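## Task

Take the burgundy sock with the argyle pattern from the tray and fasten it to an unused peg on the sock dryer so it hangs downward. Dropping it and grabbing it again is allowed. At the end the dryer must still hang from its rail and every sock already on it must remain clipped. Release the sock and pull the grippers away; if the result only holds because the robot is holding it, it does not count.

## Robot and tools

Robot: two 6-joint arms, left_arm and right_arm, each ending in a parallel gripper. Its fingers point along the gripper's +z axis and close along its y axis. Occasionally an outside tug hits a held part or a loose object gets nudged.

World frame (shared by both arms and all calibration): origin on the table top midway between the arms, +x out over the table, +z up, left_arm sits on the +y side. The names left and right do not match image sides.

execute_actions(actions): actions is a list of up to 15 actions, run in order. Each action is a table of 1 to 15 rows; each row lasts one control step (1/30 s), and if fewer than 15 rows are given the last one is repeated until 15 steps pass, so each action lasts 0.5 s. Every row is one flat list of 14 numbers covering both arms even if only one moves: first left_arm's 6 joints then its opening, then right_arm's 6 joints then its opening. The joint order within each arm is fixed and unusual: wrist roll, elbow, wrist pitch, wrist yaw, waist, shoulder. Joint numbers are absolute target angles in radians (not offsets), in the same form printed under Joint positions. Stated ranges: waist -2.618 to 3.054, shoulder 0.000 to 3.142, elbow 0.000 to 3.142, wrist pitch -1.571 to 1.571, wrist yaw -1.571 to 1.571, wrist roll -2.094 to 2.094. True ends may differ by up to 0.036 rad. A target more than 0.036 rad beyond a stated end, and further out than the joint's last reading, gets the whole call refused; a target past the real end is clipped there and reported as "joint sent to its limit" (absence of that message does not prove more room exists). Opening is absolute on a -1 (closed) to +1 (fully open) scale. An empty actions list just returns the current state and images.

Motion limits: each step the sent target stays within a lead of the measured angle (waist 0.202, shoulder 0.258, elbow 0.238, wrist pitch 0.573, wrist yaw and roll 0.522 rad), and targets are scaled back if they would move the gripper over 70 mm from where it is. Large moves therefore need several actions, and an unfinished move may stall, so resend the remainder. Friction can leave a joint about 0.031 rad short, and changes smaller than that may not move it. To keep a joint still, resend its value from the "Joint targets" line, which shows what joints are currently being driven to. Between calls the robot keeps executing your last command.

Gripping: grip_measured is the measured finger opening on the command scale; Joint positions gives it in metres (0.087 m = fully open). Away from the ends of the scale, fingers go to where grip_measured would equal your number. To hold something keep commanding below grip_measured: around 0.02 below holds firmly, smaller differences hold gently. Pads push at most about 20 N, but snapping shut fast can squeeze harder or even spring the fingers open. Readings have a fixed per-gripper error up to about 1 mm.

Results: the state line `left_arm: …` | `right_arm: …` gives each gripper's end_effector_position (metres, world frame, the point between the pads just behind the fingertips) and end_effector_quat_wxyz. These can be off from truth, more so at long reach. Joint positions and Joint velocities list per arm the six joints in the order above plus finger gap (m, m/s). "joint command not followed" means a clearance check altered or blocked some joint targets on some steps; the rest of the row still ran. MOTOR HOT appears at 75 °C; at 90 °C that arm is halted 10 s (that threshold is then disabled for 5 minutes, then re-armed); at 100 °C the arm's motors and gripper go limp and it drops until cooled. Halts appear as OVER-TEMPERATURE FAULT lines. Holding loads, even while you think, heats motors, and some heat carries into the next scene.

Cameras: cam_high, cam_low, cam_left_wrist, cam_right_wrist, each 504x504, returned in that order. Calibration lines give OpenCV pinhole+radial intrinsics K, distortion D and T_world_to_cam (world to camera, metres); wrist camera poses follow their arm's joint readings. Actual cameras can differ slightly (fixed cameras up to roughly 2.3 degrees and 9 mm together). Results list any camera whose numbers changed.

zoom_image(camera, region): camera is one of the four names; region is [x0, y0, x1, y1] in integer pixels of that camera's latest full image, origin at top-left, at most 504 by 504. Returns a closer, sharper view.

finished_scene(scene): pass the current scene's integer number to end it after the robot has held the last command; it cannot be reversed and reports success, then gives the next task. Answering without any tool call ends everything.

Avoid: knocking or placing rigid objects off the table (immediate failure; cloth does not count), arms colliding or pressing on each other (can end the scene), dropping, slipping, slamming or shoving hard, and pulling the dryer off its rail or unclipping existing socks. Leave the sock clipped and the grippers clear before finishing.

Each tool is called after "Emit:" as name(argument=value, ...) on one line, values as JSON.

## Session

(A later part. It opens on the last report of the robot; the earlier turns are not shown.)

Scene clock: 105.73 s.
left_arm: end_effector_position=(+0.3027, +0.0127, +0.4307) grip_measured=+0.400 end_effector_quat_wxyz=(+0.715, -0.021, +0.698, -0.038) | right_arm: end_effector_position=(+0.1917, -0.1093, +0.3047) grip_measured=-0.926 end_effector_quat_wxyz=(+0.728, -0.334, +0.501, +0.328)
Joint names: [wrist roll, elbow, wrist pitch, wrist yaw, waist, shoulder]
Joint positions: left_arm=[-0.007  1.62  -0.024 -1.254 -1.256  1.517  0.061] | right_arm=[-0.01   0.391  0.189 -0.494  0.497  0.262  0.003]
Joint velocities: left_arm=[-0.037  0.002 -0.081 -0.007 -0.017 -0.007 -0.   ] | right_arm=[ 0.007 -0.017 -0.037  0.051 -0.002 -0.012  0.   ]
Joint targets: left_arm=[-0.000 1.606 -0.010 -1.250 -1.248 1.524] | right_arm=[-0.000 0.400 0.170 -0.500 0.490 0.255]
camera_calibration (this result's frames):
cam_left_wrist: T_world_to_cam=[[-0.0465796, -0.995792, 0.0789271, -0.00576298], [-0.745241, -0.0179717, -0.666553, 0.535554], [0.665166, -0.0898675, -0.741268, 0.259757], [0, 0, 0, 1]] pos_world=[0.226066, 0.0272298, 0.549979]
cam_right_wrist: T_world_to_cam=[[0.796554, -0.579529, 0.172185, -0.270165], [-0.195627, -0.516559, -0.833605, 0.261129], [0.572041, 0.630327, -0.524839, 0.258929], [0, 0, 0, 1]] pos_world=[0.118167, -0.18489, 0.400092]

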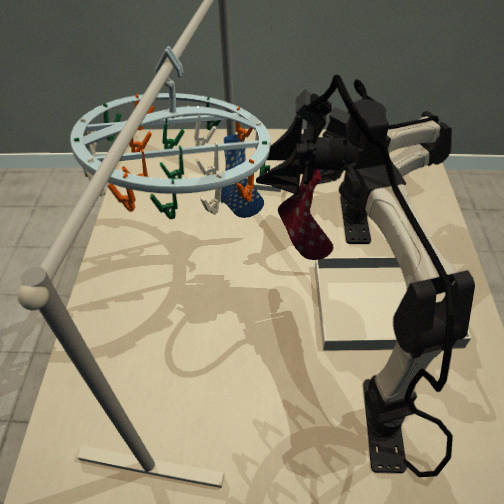

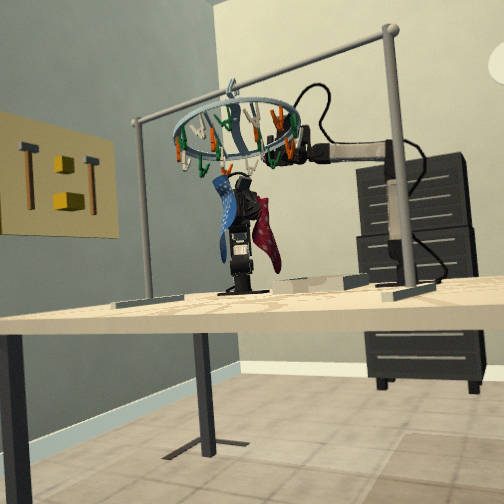

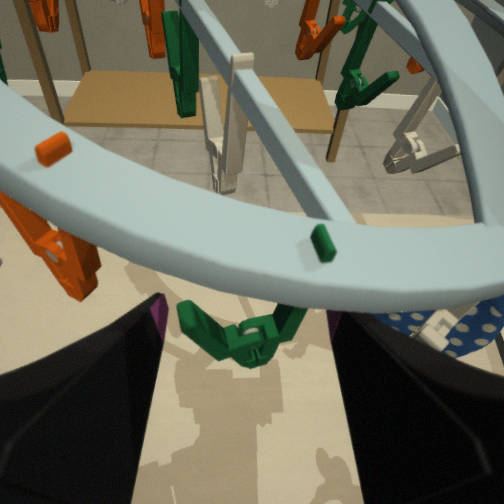

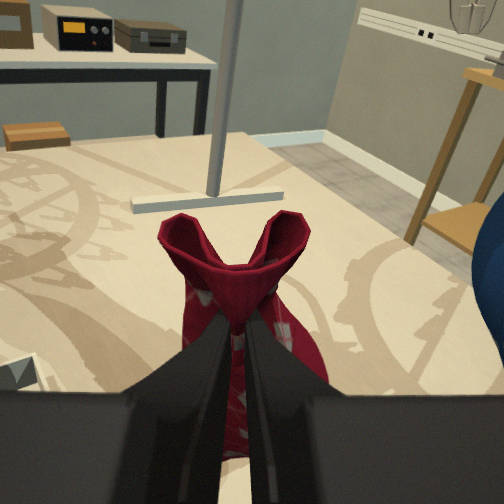

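Emit:
execute_actions(actions=[[[0.0,1.655,-0.02,-1.25,-1.232,1.539,0.4, 0.0,0.40,0.17,-0.5,0.49,0.255,-1]],[[0.0,1.655,-0.02,-1.25,-1.232,1.539,0.4, 0.0,0.40,0.17,-0.5,0.49,0.255,-1]]])

Scene clock: 108.43 s.
left_arm: end_effector_position=(+0.3071, +0.0133, +0.4312) grip_measured=+0.400 end_effector_quat_wxyz=(+0.715, -0.025, +0.698, -0.034) | right_arm: end_effector_position=(+0.1917, -0.1093, +0.3047) grip_measured=-0.926 end_effector_quat_wxyz=(+0.728, -0.334, +0.501, +0.328)
Joint names: [wrist roll, elbow, wrist pitch, wrist yaw, waist, shoulder]
Joint positions: left_arm=[-0.007  1.632 -0.024 -1.254 -1.245  1.528  0.061] | right_arm=[-0.01   0.391  0.189 -0.494  0.497  0.262  0.003]
Joint velocities: left_arm=[-0.051  0.007 -0.037  0.066  0.027 -0.002 -0.001] | right_arm=[-0.022  0.002 -0.037  0.022 -0.002 -0.007  0.   ]
Joint targets: left_arm=[0.000 1.655 -0.020 -1.250 -1.232 1.539] | right_arm=[-0.000 0.400 0.170 -0.500 0.490 0.255]
camera_calibration (this result's frames):
cam_left_wrist: T_world_to_cam=[[-0.0348188, -0.996215, 0.0796442, -0.00893903], [-0.744824, -0.0272684, -0.666704, 0.539305], [0.666352, -0.0825347, -0.741055, 0.25665], [0, 0, 0, 1]] pos_world=[0.230357, 0.0269833, 0.55046]
cam_right_wrist: T_world_to_cam=[[0.796554, -0.579529, 0.172185, -0.270165], [-0.195627, -0.516559, -0.833605, 0.261129], [0.572041, 0.630327, -0.524839, 0.258929], [0, 0, 0, 1]] pos_world=[0.118167, -0.18489, 0.400092]

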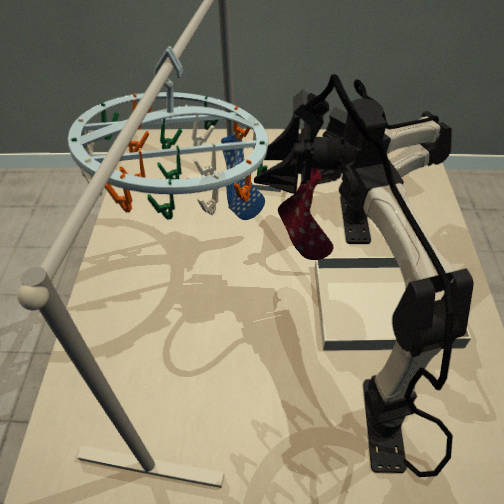

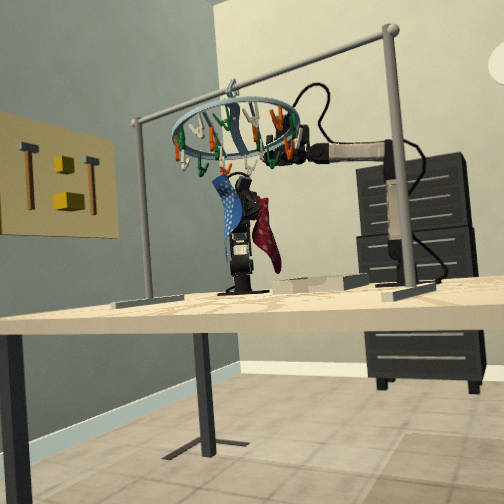

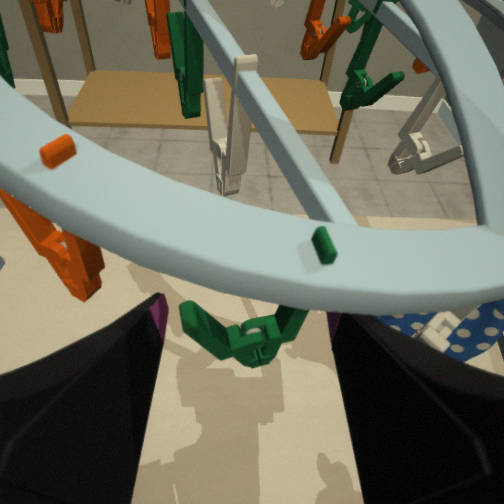

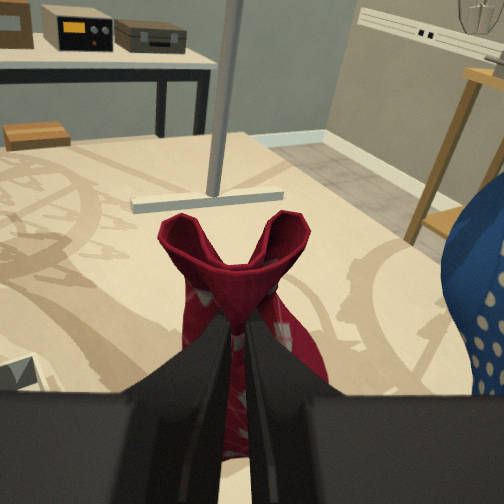

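Emit:
execute_actions(actions=[[[0.0,1.655,-0.02,-1.25,-1.232,1.539,0.2, 0.0,0.40,0.17,-0.5,0.49,0.255,-1],[0.0,1.655,-0.02,-1.25,-1.232,1.539,0.15, 0.0,0.40,0.17,-0.5,0.49,0.255,-1],[0.0,1.655,-0.02,-1.25,-1.232,1.539,0.1, 0.0,0.40,0.17,-0.5,0.49,0.255,-1],[0.0,1.655,-0.02,-1.25,-1.232,1.539,0.05, 0.0,0.40,0.17,-0.5,0.49,0.255,-1],[0.0,1.655,-0.02,-1.25,-1.232,1.539,0.0, 0.0,0.40,0.17,-0.5,0.49,0.255,-1],[0.0,1.655,-0.02,-1.25,-1.232,1.539,-0.05, 0.0,0.40,0.17,-0.5,0.49,0.255,-1],[0.0,1.655,-0.02,-1.25,-1.232,1.539,-0.1, 0.0,0.40,0.17,-0.5,0.49,0.255,-1]],[[0.0,1.655,-0.02,-1.25,-1.232,1.539,-0.15, 0.0,0.40,0.17,-0.5,0.49,0.255,-1],[0.0,1.655,-0.02,-1.25,-1.232,1.539,-0.2, 0.0,0.40,0.17,-0.5,0.49,0.255,-1],[0.0,1.655,-0.02,-1.25,-1.232,1.539,-0.25, 0.0,0.40,0.17,-0.5,0.49,0.255,-1]]])

Scene clock: 110.77 s.
left_arm: end_effector_position=(+0.3071, +0.0116, +0.4311) grip_measured=-0.246 end_effector_quat_wxyz=(+0.715, -0.018, +0.698, -0.035) | right_arm: end_effector_position=(+0.1917, -0.1093, +0.3047) grip_measured=-0.926 end_effector_quat_wxyz=(+0.728, -0.334, +0.501, +0.328)
Joint names: [wrist roll, elbow, wrist pitch, wrist yaw, waist, shoulder]
Joint positions: left_arm=[-0.001  1.632 -0.026 -1.242 -1.245  1.528  0.033] | right_arm=[-0.01   0.391  0.189 -0.494  0.497  0.262  0.003]
Joint velocities: left_arm=[ 0.007 -0.012  0.037 -0.051 -0.012  0.002 -0.   ] | right_arm=[-0.022 -0.007 -0.066 -0.007 -0.012 -0.007 -0.001]
Joint targets: left_arm=[-0.000 1.655 -0.020 -1.250 -1.232 1.539] | right_arm=[-0.000 0.400 0.170 -0.500 0.490 0.255]
camera_calibration (this result's frames):
cam_left_wrist: T_world_to_cam=[[-0.0460889, -0.996297, 0.0725848, -0.00415867], [-0.744725, -0.0141589, -0.667221, 0.539215], [0.665778, -0.0848072, -0.741315, 0.256803], [0, 0, 0, 1]] pos_world=[0.230402, 0.0252702, 0.550449]
cam_right_wrist: T_world_to_cam=[[0.796554, -0.579529, 0.172185, -0.270165], [-0.195627, -0.516559, -0.833605, 0.261129], [0.572041, 0.630327, -0.524839, 0.258929], [0, 0, 0, 1]] pos_world=[0.118167, -0.18489, 0.400092]

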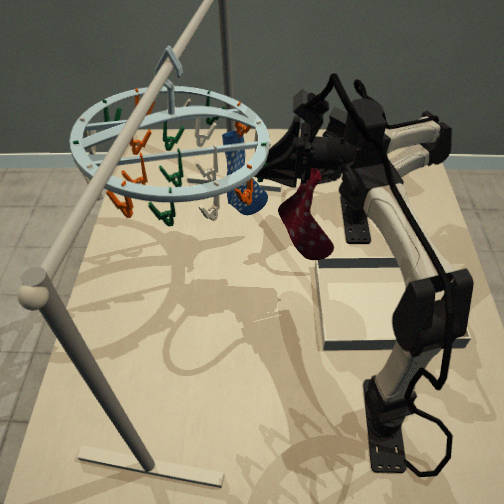

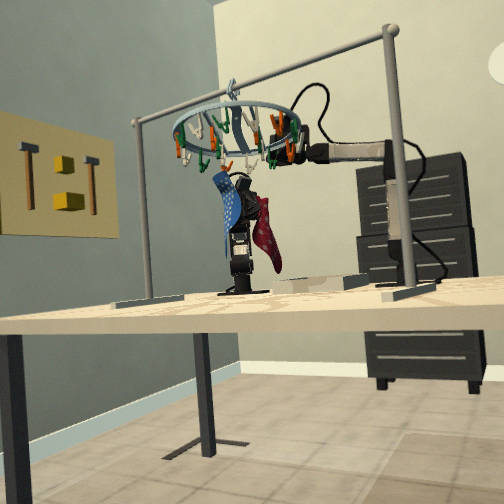

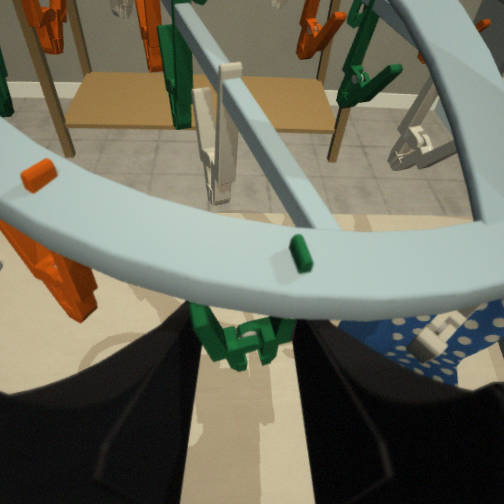

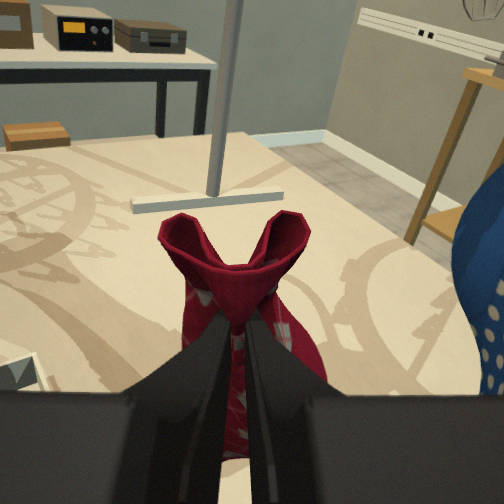

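Emit:
execute_actions(actions=[[[0.0,1.655,-0.02,-1.25,-1.232,1.539,-0.3, 0.0,0.40,0.17,-0.5,0.49,0.255,-1],[0.0,1.655,-0.02,-1.25,-1.232,1.539,-0.35, 0.0,0.40,0.17,-0.5,0.49,0.255,-1],[0.0,1.655,-0.02,-1.25,-1.232,1.539,-0.4, 0.0,0.40,0.17,-0.5,0.49,0.255,-1],[0.0,1.655,-0.02,-1.25,-1.232,1.539,-0.45, 0.0,0.40,0.17,-0.5,0.49,0.255,-1],[0.0,1.655,-0.02,-1.25,-1.232,1.539,-0.5, 0.0,0.40,0.17,-0.5,0.49,0.255,-1]]])

Emit:
zoom_image(camera="cam_low", region=[220, 110, 330, 220])

Emit:
zoom_image(camera="cam_left_wrist", region=[160, 290, 340, 470])

Scene clock: 113.27 s.
left_arm: end_effector_position=(+0.3071, +0.0109, +0.4311) grip_measured=-0.282 end_effector_quat_wxyz=(+0.715, -0.016, +0.698, -0.036) | right_arm: end_effector_position=(+0.1917, -0.1093, +0.3047) grip_measured=-0.926 end_effector_quat_wxyz=(+0.728, -0.334, +0.501, +0.328)
Joint names: [wrist roll, elbow, wrist pitch, wrist yaw, waist, shoulder]
Joint positions: left_arm=[ 0.     1.632 -0.026 -1.238 -1.245  1.528  0.031] | right_arm=[-0.01   0.391  0.189 -0.494  0.497  0.262  0.003]
Joint velocities: left_arm=[ 0.051 -0.022  0.051 -0.037 -0.027  0.002 -0.001] | right_arm=[ 0.007 -0.017  0.007 -0.007 -0.012 -0.012  0.   ]
Joint targets: left_arm=[0.000 1.655 -0.020 -1.250 -1.232 1.539] | right_arm=[0.000 0.400 0.170 -0.500 0.490 0.255]
camera_calibration (this result's frames):
cam_left_wrist: T_world_to_cam=[[-0.0502269, -0.996265, 0.0702367, -0.00251919], [-0.744694, -0.00950351, -0.667339, 0.539142], [0.665514, -0.0858232, -0.741435, 0.25687], [0, 0, 0, 1]] pos_world=[0.230419, 0.0246594, 0.55042]
cam_right_wrist: T_world_to_cam=[[0.796554, -0.579529, 0.172185, -0.270165], [-0.195627, -0.516559, -0.833605, 0.261129], [0.572041, 0.630327, -0.524839, 0.258929], [0, 0, 0, 1]] pos_world=[0.118167, -0.18489, 0.400092]

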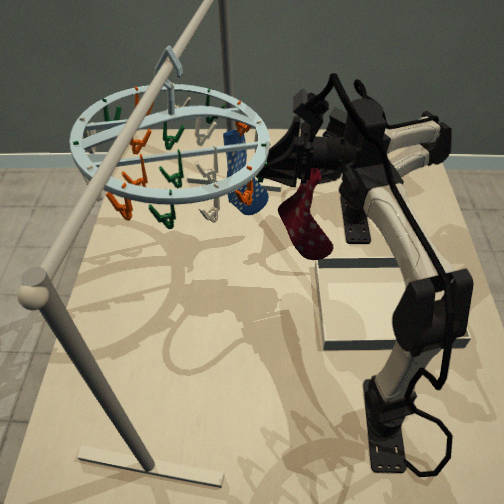

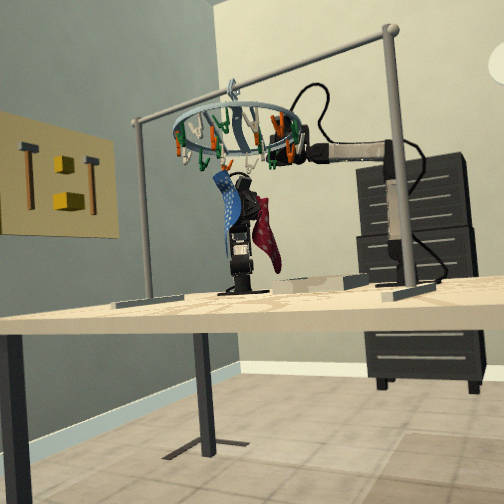

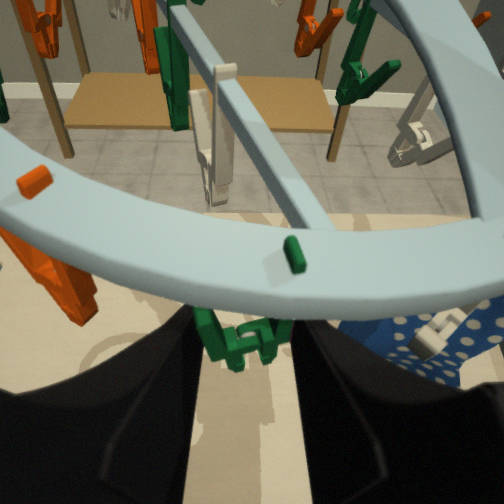

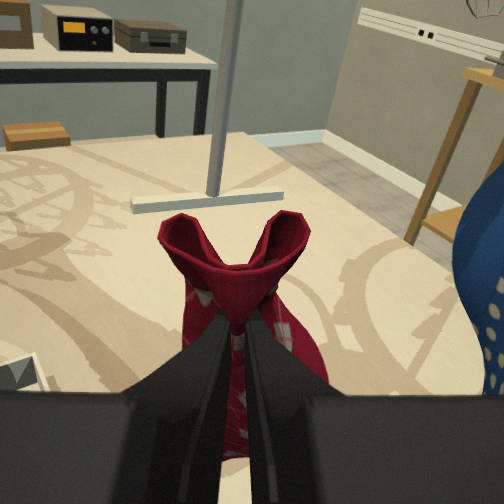

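Region (220, 110, 330, 220) of cam_low's 504x504 image, scaled by 4.582, with more detail than that image has.

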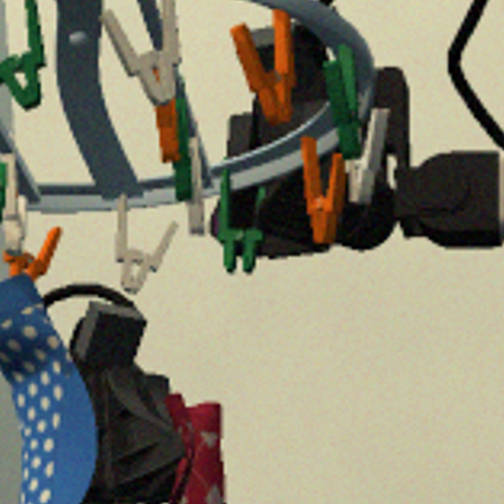

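Region (160, 290, 340, 470) of cam_left_wrist's 504x504 image, scaled by 2.800, with more detail than that image has.

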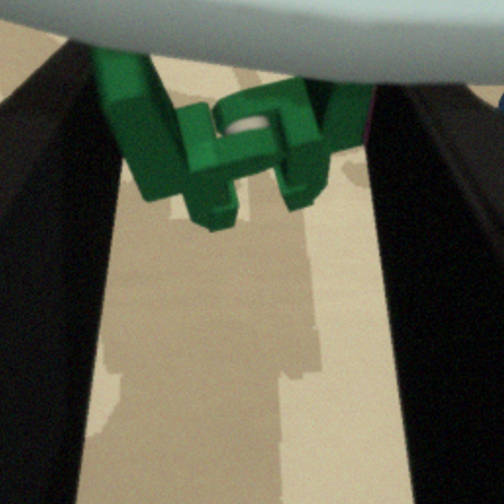

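Emit:
execute_actions(actions=[[[0.0,1.655,-0.02,-1.25,-1.232,1.539,-0.5, 0.0,0.44,0.25,-0.42,0.55,0.36,-1],[0.0,1.655,-0.02,-1.25,-1.232,1.539,-0.5, 0.0,0.47,0.31,-0.36,0.60,0.44,-1],[0.0,1.655,-0.02,-1.25,-1.232,1.539,-0.5, 0.0,0.50,0.37,-0.30,0.64,0.52,-1],[0.0,1.655,-0.02,-1.25,-1.232,1.539,-0.5, 0.0,0.53,0.43,-0.24,0.68,0.60,-1]],[[0.0,1.655,-0.02,-1.25,-1.232,1.539,-0.5, 0.0,0.57,0.49,-0.18,0.73,0.70,-1],[0.0,1.655,-0.02,-1.25,-1.232,1.539,-0.5, 0.0,0.60,0.55,-0.12,0.77,0.79,-1],[0.0,1.655,-0.02,-1.25,-1.232,1.539,-0.5, 0.0,0.63,0.61,-0.06,0.82,0.88,-1],[0.0,1.655,-0.02,-1.25,-1.232,1.539,-0.5, 0.0,0.665,0.67,0.0,0.862,0.962,-1]],[[0.0,1.655,-0.02,-1.25,-1.232,1.539,-0.5, 0.0,0.665,0.67,0.0,0.862,0.962,-1]]])

Emit:
zoom_image(camera="cam_low", region=[220, 110, 330, 220])

Scene clock: 121.20 s.
left_arm: end_effector_position=(+0.3071, +0.0109, +0.4311) grip_measured=-0.282 end_effector_quat_wxyz=(+0.715, -0.016, +0.698, -0.036) | right_arm: end_effector_position=(+0.2717, -0.0118, +0.3551) grip_measured=-0.926 end_effector_quat_wxyz=(+0.744, -0.244, +0.524, +0.336)
Joint names: [wrist roll, elbow, wrist pitch, wrist yaw, waist, shoulder]
Joint positions: left_arm=[ 0.     1.632 -0.026 -1.238 -1.245  1.528  0.031] | right_arm=[-0.01   0.65   0.657 -0.006  0.855  0.969  0.003]
Joint velocities: left_arm=[ 0.022  0.007 -0.051 -0.022 -0.007 -0.002 -0.001] | right_arm=[-0.051 -0.007  0.022  0.007 -0.002  0.012 -0.001]
Joint targets: left_arm=[0.000 1.655 -0.020 -1.250 -1.232 1.539] | right_arm=[-0.000 0.665 0.670 0.000 0.862 0.962]
camera_calibration (this result's frames):
cam_left_wrist: T_world_to_cam=[[-0.0502269, -0.996265, 0.0702367, -0.00251919], [-0.744694, -0.00950351, -0.667339, 0.539142], [0.665514, -0.0858232, -0.741435, 0.25687], [0, 0, 0, 1]] pos_world=[0.230419, 0.0246594, 0.55042]
cam_right_wrist: T_world_to_cam=[[0.738736, -0.673533, 0.0249685, -0.219188], [-0.311956, -0.374525, -0.873163, 0.41651], [0.597455, 0.637248, -0.486788, 0.157821], [0, 0, 0, 1]] pos_world=[0.197564, -0.0922077, 0.445979]

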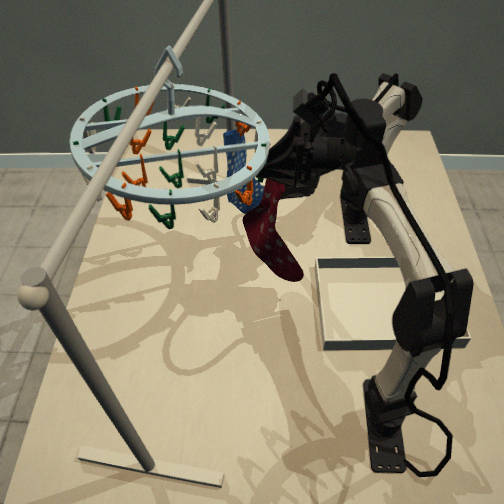

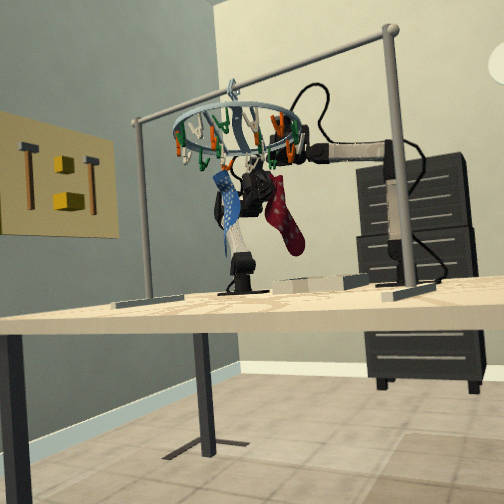

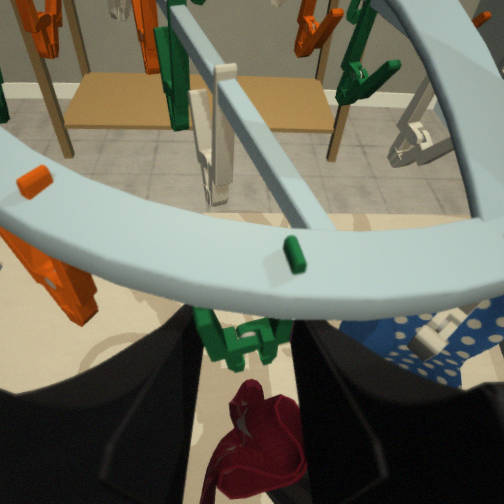

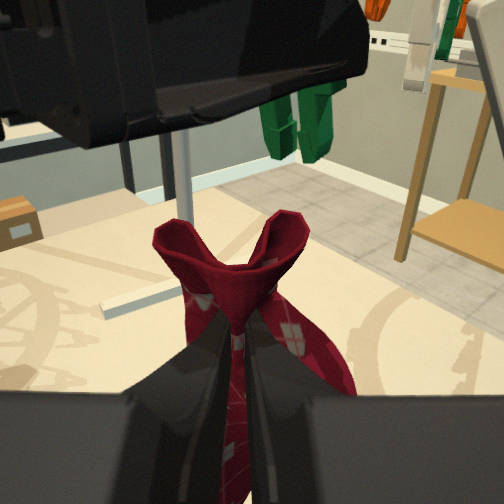

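Region (220, 110, 330, 220) of cam_low's 504x504 image, scaled by 4.582, with more detail than that image has.

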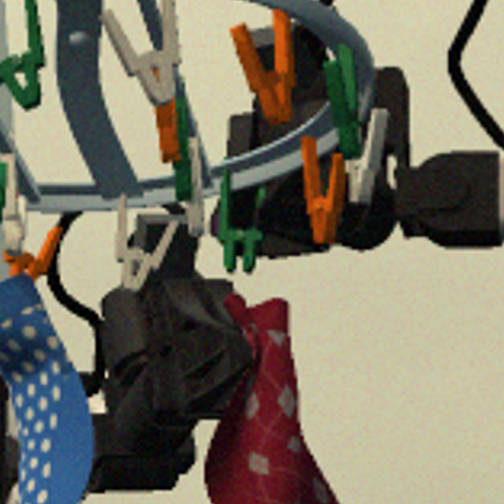

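Emit:
zoom_image(camera="cam_left_wrist", region=[160, 320, 340, 500])

Region (160, 320, 340, 500) of cam_left_wrist's 504x504 image, scaled by 2.800, with more detail than that image has.

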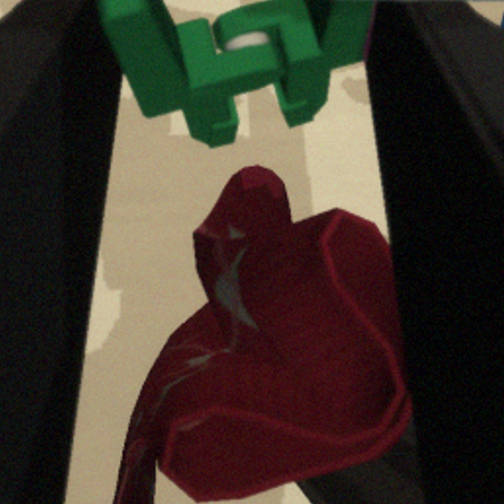

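Emit:
execute_actions(actions=[[[0.0,1.655,-0.02,-1.25,-1.232,1.539,-0.5, 0.0,0.70,0.695,0.0,0.85,1.02,-1]],[[0.0,1.655,-0.02,-1.25,-1.232,1.539,-0.5, 0.0,0.736,0.716,0.0,0.843,1.068,-1]],[[0.0,1.655,-0.02,-1.25,-1.232,1.539,-0.5, 0.0,0.736,0.716,0.0,0.843,1.068,-1]]])

Emit:
zoom_image(camera="cam_low", region=[220, 110, 330, 220])

Emit:
zoom_image(camera="cam_left_wrist", region=[160, 320, 340, 500])

Scene clock: 126.70 s.
left_arm: end_effector_position=(+0.3071, +0.0109, +0.4311) grip_measured=-0.282 end_effector_quat_wxyz=(+0.715, -0.016, +0.698, -0.036) | right_arm: end_effector_position=(+0.2845, +0.0007, +0.3684) grip_measured=-0.926 end_effector_quat_wxyz=(+0.751, -0.238, +0.515, +0.337)
Joint names: [wrist roll, elbow, wrist pitch, wrist yaw, waist, shoulder]
Joint positions: left_arm=[ 0.     1.632 -0.026 -1.238 -1.245  1.528  0.031] | right_arm=[-0.01   0.717  0.703 -0.006  0.852  1.056  0.003]
Joint velocities: left_arm=[ 0.037  0.017 -0.007 -0.081 -0.007 -0.017 -0.001] | right_arm=[ 0.051 -0.012  0.066 -0.037  0.017 -0.002  0.   ]
Joint targets: left_arm=[0.000 1.655 -0.020 -1.250 -1.232 1.539] | right_arm=[-0.000 0.736 0.716 0.000 0.843 1.068]
camera_calibration (this result's frames):
cam_left_wrist: T_world_to_cam=[[-0.0502269, -0.996265, 0.0702367, -0.00251919], [-0.744694, -0.00950351, -0.667339, 0.539142], [0.665514, -0.0858232, -0.741435, 0.25687], [0, 0, 0, 1]] pos_world=[0.230419, 0.0246594, 0.55042]
cam_right_wrist: T_world_to_cam=[[0.735525, -0.677068, 0.0241278, -0.219373], [-0.298844, -0.356195, -0.885335, 0.437566], [0.608026, 0.643975, -0.464328, 0.137439], [0, 0, 0, 1]] pos_world=[0.208552, -0.081179, 0.456502]

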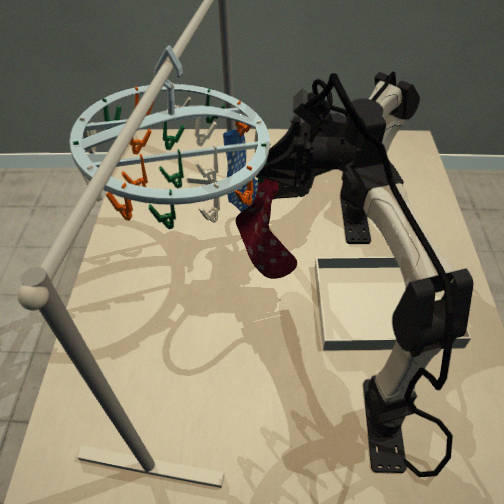

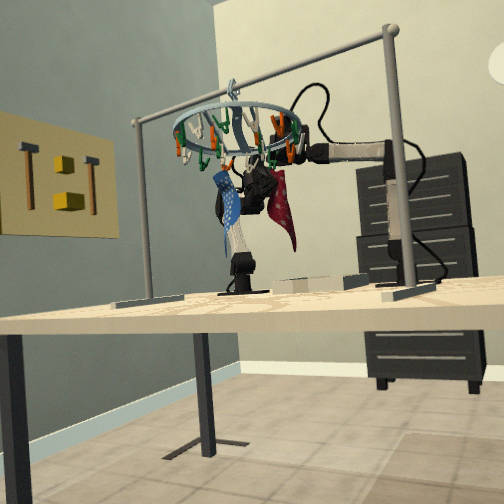

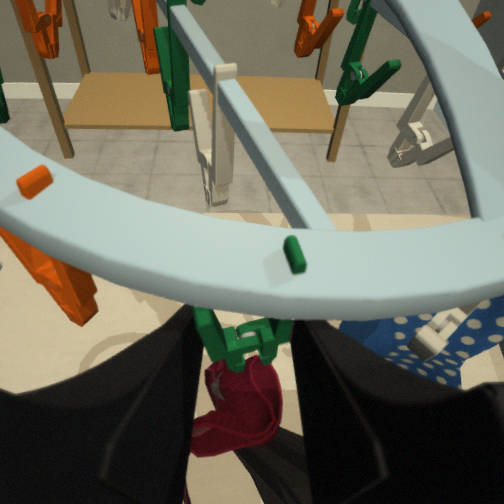

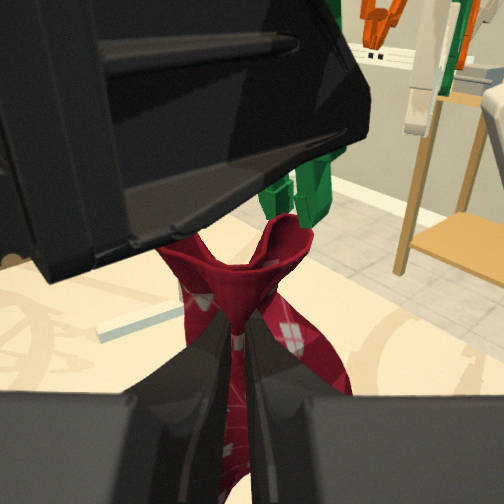

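Region (220, 110, 330, 220) of cam_low's 504x504 image, scaled by 4.582, with more detail than that image has.

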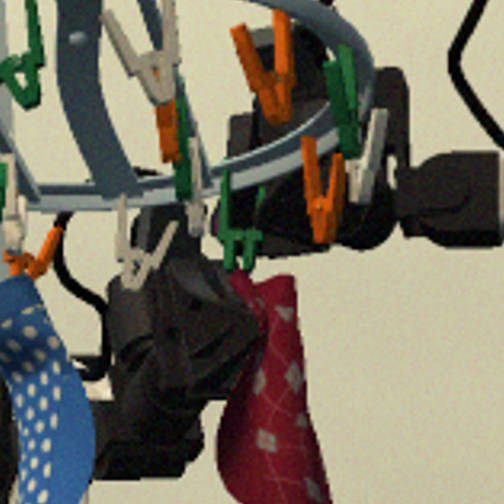

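Region (160, 320, 340, 500) of cam_left_wrist's 504x504 image, scaled by 2.800, with more detail than that image has.

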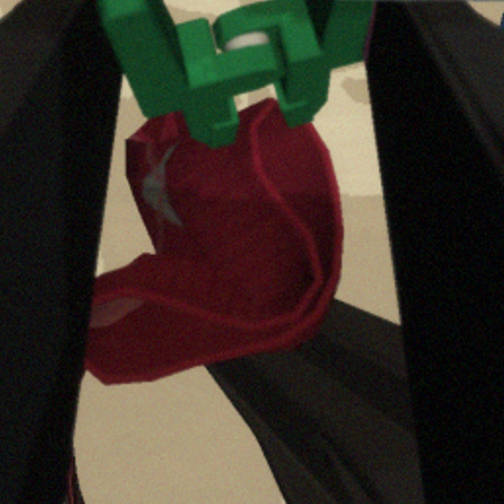

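Emit:
execute_actions(actions=[[[0.0,1.655,-0.02,-1.25,-1.232,1.539,-0.5, 0.0,0.736,0.716,0.0,0.843,1.084,-1]],[[0.0,1.655,-0.02,-1.25,-1.232,1.539,-0.5, 0.0,0.736,0.752,0.0,0.830,1.106,-1]],[[0.0,1.655,-0.02,-1.25,-1.232,1.539,-0.5, 0.0,0.736,0.752,0.0,0.830,1.106,-1]]])

Emit:
zoom_image(camera="cam_low", region=[220, 110, 330, 220])

Emit:
zoom_image(camera="cam_left_wrist", region=[160, 320, 340, 500])

Scene clock: 130.87 s.
left_arm: end_effector_position=(+0.3071, +0.0109, +0.4311) grip_measured=-0.282 end_effector_quat_wxyz=(+0.715, -0.016, +0.698, -0.036) | right_arm: end_effector_position=(+0.2935, +0.0029, +0.3635) grip_measured=-0.926 end_effector_quat_wxyz=(+0.753, -0.235, +0.517, +0.332)
Joint names: [wrist roll, elbow, wrist pitch, wrist yaw, waist, shoulder]
Joint positions: left_arm=[ 0.     1.632 -0.026 -1.238 -1.245  1.528  0.031] | right_arm=[-0.01   0.717  0.74  -0.005  0.838  1.093  0.003]
Joint velocities: left_arm=[-0.051  0.002 -0.022 -0.037 -0.017  0.007  0.002] | right_arm=[-0.037 -0.002  0.007 -0.007  0.017 -0.012 -0.001]
Joint targets: left_arm=[-0.000 1.655 -0.020 -1.250 -1.232 1.539] | right_arm=[-0.000 0.736 0.752 -0.000 0.830 1.106]
camera_calibration (this result's frames):
cam_left_wrist: T_world_to_cam=[[-0.0502269, -0.996265, 0.0702367, -0.00251919], [-0.744694, -0.00950351, -0.667339, 0.539142], [0.665514, -0.0858232, -0.741435, 0.25687], [0, 0, 0, 1]] pos_world=[0.230419, 0.0246594, 0.55042]
cam_right_wrist: T_world_to_cam=[[0.726196, -0.687068, 0.0240189, -0.221628], [-0.304466, -0.352737, -0.884803, 0.438111], [0.616393, 0.635227, -0.465345, 0.126182], [0, 0, 0, 1]] pos_world=[0.216558, -0.0778897, 0.451684]

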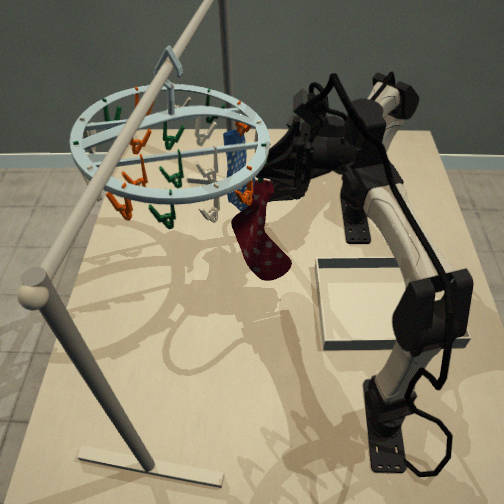

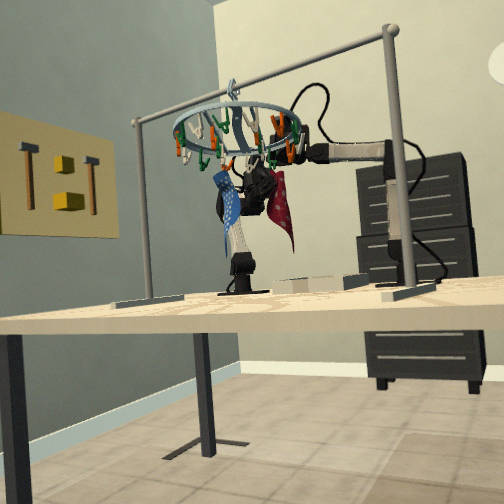

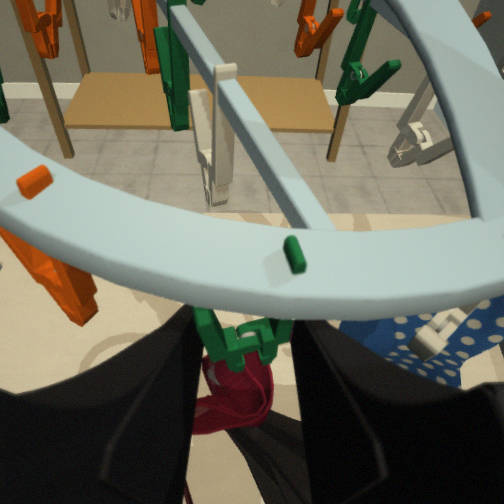

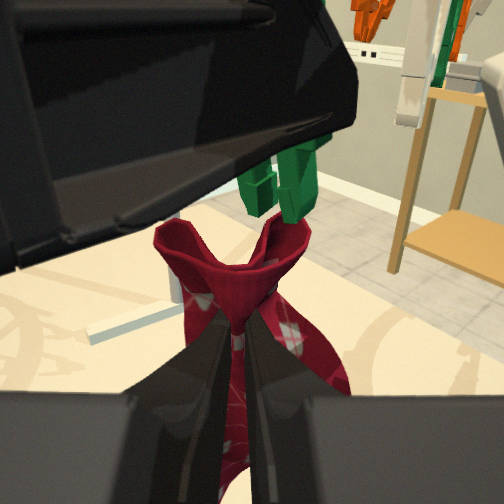

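Region (220, 110, 330, 220) of cam_low's 504x504 image, scaled by 4.582, with more detail than that image has.

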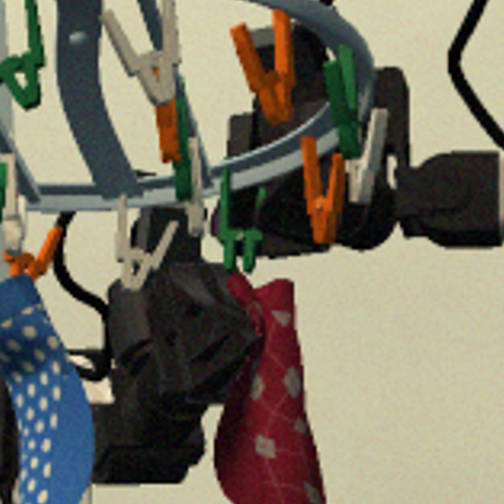

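Region (160, 320, 340, 500) of cam_left_wrist's 504x504 image, scaled by 2.800, with more detail than that image has.

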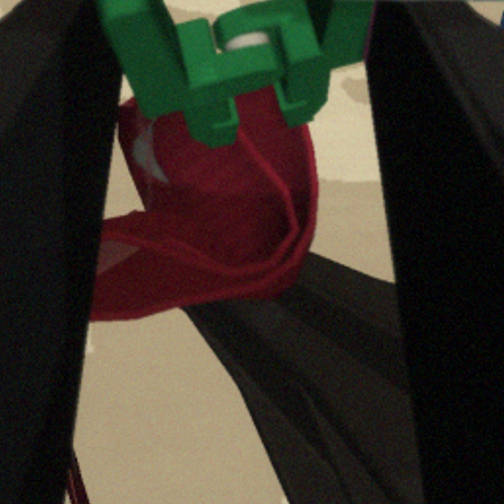

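Emit:
execute_actions(actions=[[[0.0,1.655,-0.02,-1.25,-1.232,1.539,-0.5, 0.0,0.736,0.752,0.0,0.822,1.106,-1]],[[0.0,1.655,-0.02,-1.25,-1.232,1.539,-0.5, 0.0,0.752,0.72,0.0,0.822,1.106,-1]],[[0.0,1.655,-0.02,-1.25,-1.232,1.539,-0.5, 0.0,0.767,0.695,0.0,0.822,1.106,-1]],[[0.0,1.655,-0.02,-1.25,-1.232,1.539,-0.5, 0.0,0.767,0.695,0.0,0.822,1.106,-1]]])

Emit:
zoom_image(camera="cam_low", region=[220, 110, 330, 220])

Emit:
zoom_image(camera="cam_left_wrist", region=[160, 320, 340, 500])

Scene clock: 136.20 s.
left_arm: end_effector_position=(+0.3071, +0.0109, +0.4311) grip_measured=-0.282 end_effector_quat_wxyz=(+0.715, -0.016, +0.698, -0.036) | right_arm: end_effector_position=(+0.2964, +0.0012, +0.3726) grip_measured=-0.926 end_effector_quat_wxyz=(+0.756, -0.232, +0.516, +0.330)
Joint names: [wrist roll, elbow, wrist pitch, wrist yaw, waist, shoulder]
Joint positions: left_arm=[ 0.     1.632 -0.026 -1.238 -1.245  1.528  0.031] | right_arm=[-0.01   0.748  0.714 -0.005  0.83   1.093  0.003]
Joint velocities: left_arm=[-0.007 -0.017  0.037 -0.037  0.017 -0.007 -0.001] | right_arm=[ 0.066 -0.007 -0.007 -0.007 -0.002 -0.012  0.001]
Joint targets: left_arm=[-0.000 1.655 -0.020 -1.250 -1.232 1.539] | right_arm=[-0.000 0.767 0.695 0.000 0.822 1.106]
camera_calibration (this result's frames):
cam_left_wrist: T_world_to_cam=[[-0.0502269, -0.996265, 0.0702367, -0.00251919], [-0.744694, -0.00950351, -0.667339, 0.539142], [0.665514, -0.0858232, -0.741435, 0.25687], [0, 0, 0, 1]] pos_world=[0.230419, 0.0246594, 0.55042]
cam_right_wrist: T_world_to_cam=[[0.720338, -0.693217, 0.023755, -0.223237], [-0.304298, -0.346608, -0.88728, 0.447357], [0.623311, 0.631913, -0.460619, 0.125939], [0, 0, 0, 1]] pos_world=[0.218436, -0.0792767, 0.460244]

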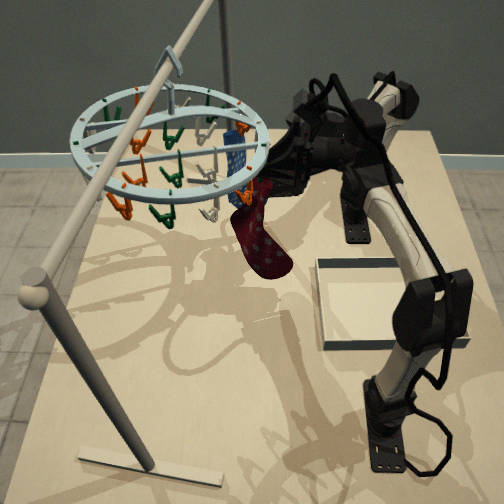

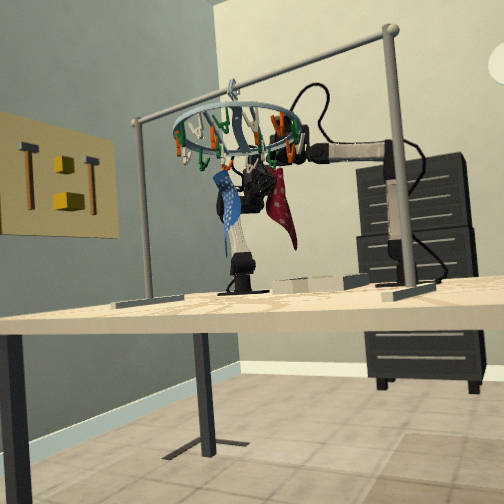

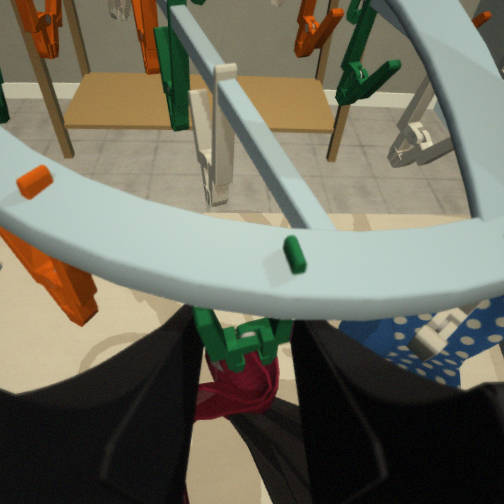

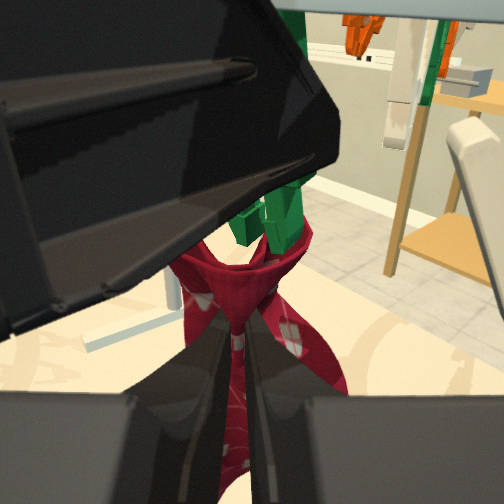

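Region (220, 110, 330, 220) of cam_low's 504x504 image, scaled by 4.582, with more detail than that image has.

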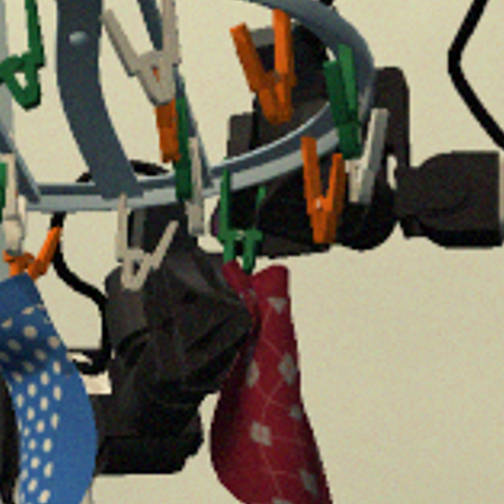

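Region (160, 320, 340, 500) of cam_left_wrist's 504x504 image, scaled by 2.800, with more detail than that image has.

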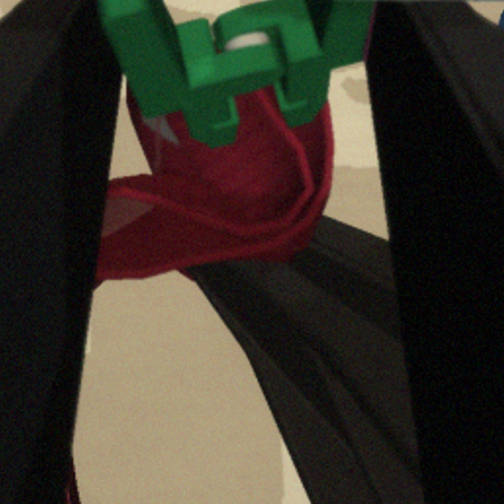

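Emit:
execute_actions(actions=[[[0.0,1.655,-0.02,-1.25,-1.232,1.539,-0.5, 0.0,0.783,0.68,0.0,0.822,1.106,-1]],[[0.0,1.655,-0.02,-1.25,-1.232,1.539,-0.5, 0.0,0.80,0.663,0.0,0.822,1.106,-1]],[[0.0,1.655,-0.02,-1.25,-1.232,1.539,-0.5, 0.0,0.80,0.663,0.0,0.822,1.106,-1]]])

Emit:
zoom_image(camera="cam_low", region=[220, 110, 330, 220])

Emit:
zoom_image(camera="cam_left_wrist", region=[160, 320, 340, 500])

Emit:
zoom_image(camera="cam_right_wrist", region=[180, 170, 360, 350])

Scene clock: 138.57 s.
left_arm: end_effector_position=(+0.3071, +0.0109, +0.4311) grip_measured=-0.282 end_effector_quat_wxyz=(+0.715, -0.016, +0.698, -0.036) | right_arm: end_effector_position=(+0.2969, +0.0017, +0.3814) grip_measured=-0.926 end_effector_quat_wxyz=(+0.756, -0.232, +0.515, +0.330)
Joint names: [wrist roll, elbow, wrist pitch, wrist yaw, waist, shoulder]
Joint positions: left_arm=[ 0.     1.632 -0.026 -1.238 -1.245  1.528  0.031] | right_arm=[-0.01   0.781  0.682 -0.005  0.83   1.093  0.003]
Joint velocities: left_arm=[ 0.037 -0.012  0.007 -0.037  0.007  0.007  0.   ] | right_arm=[ 0.007 -0.012  0.007 -0.037 -0.007  0.007 -0.001]
Joint targets: left_arm=[-0.000 1.655 -0.020 -1.250 -1.232 1.539] | right_arm=[0.000 0.800 0.663 0.000 0.822 1.106]
camera_calibration (this result's frames):
cam_left_wrist: T_world_to_cam=[[-0.0502269, -0.996265, 0.0702367, -0.00251919], [-0.744694, -0.00950351, -0.667339, 0.539142], [0.665514, -0.0858232, -0.741435, 0.25687], [0, 0, 0, 1]] pos_world=[0.230419, 0.0246594, 0.55042]
cam_right_wrist: T_world_to_cam=[[0.720313, -0.693243, 0.0237182, -0.223407], [-0.303382, -0.34561, -0.887983, 0.455389], [0.623785, 0.63243, -0.459265, 0.128712], [0, 0, 0, 1]] pos_world=[0.218791, -0.0788899, 0.46879]

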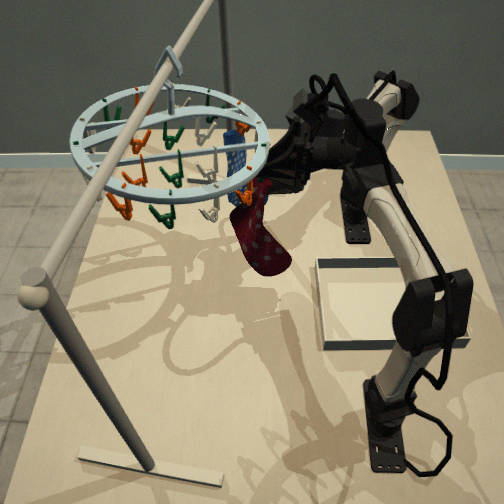

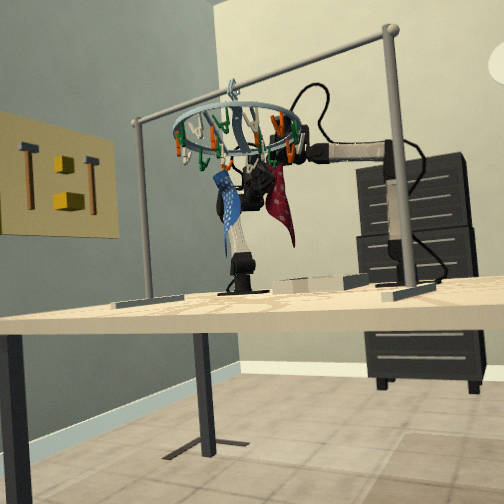

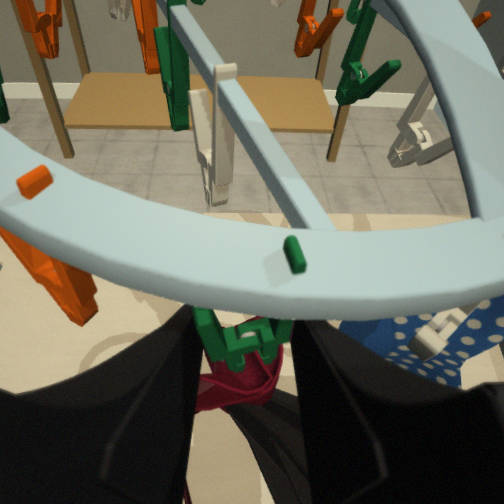

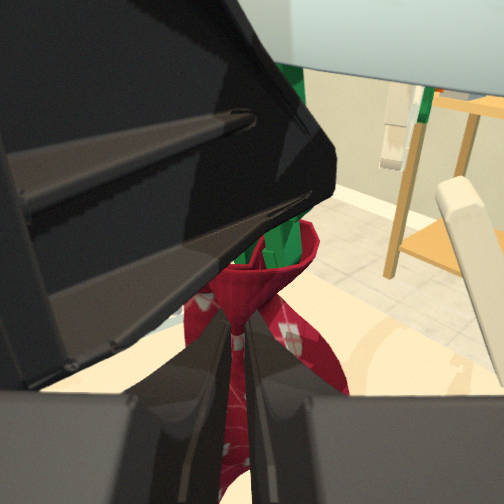

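Region (220, 110, 330, 220) of cam_low's 504x504 image, scaled by 4.582, with more detail than that image has.

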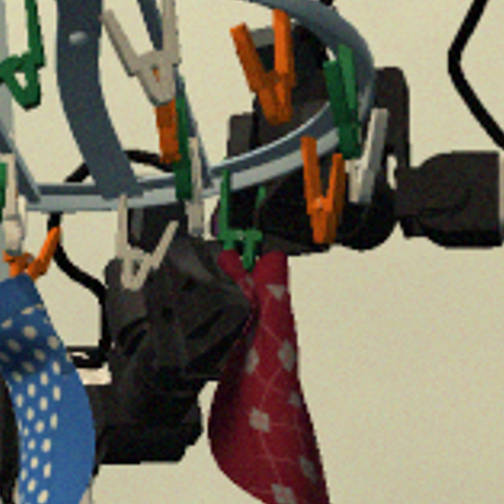

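Region (160, 320, 340, 500) of cam_left_wrist's 504x504 image, scaled by 2.800, with more detail than that image has.

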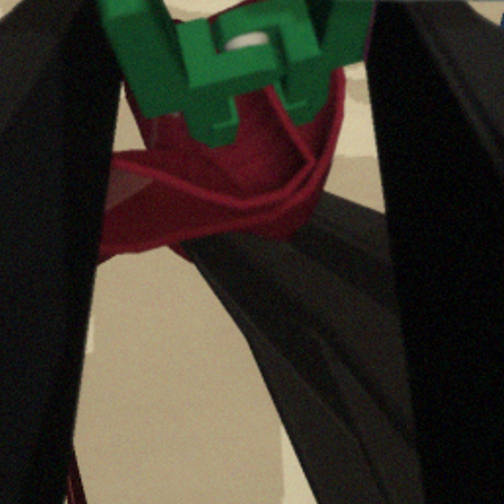

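Region (180, 170, 360, 350) of cam_right_wrist's 504x504 image, scaled by 2.800, with more detail than that image has.

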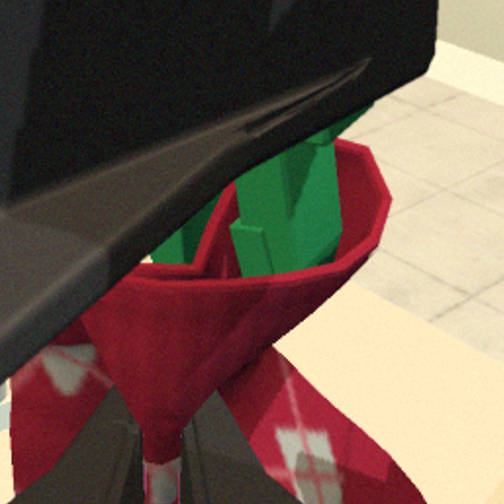

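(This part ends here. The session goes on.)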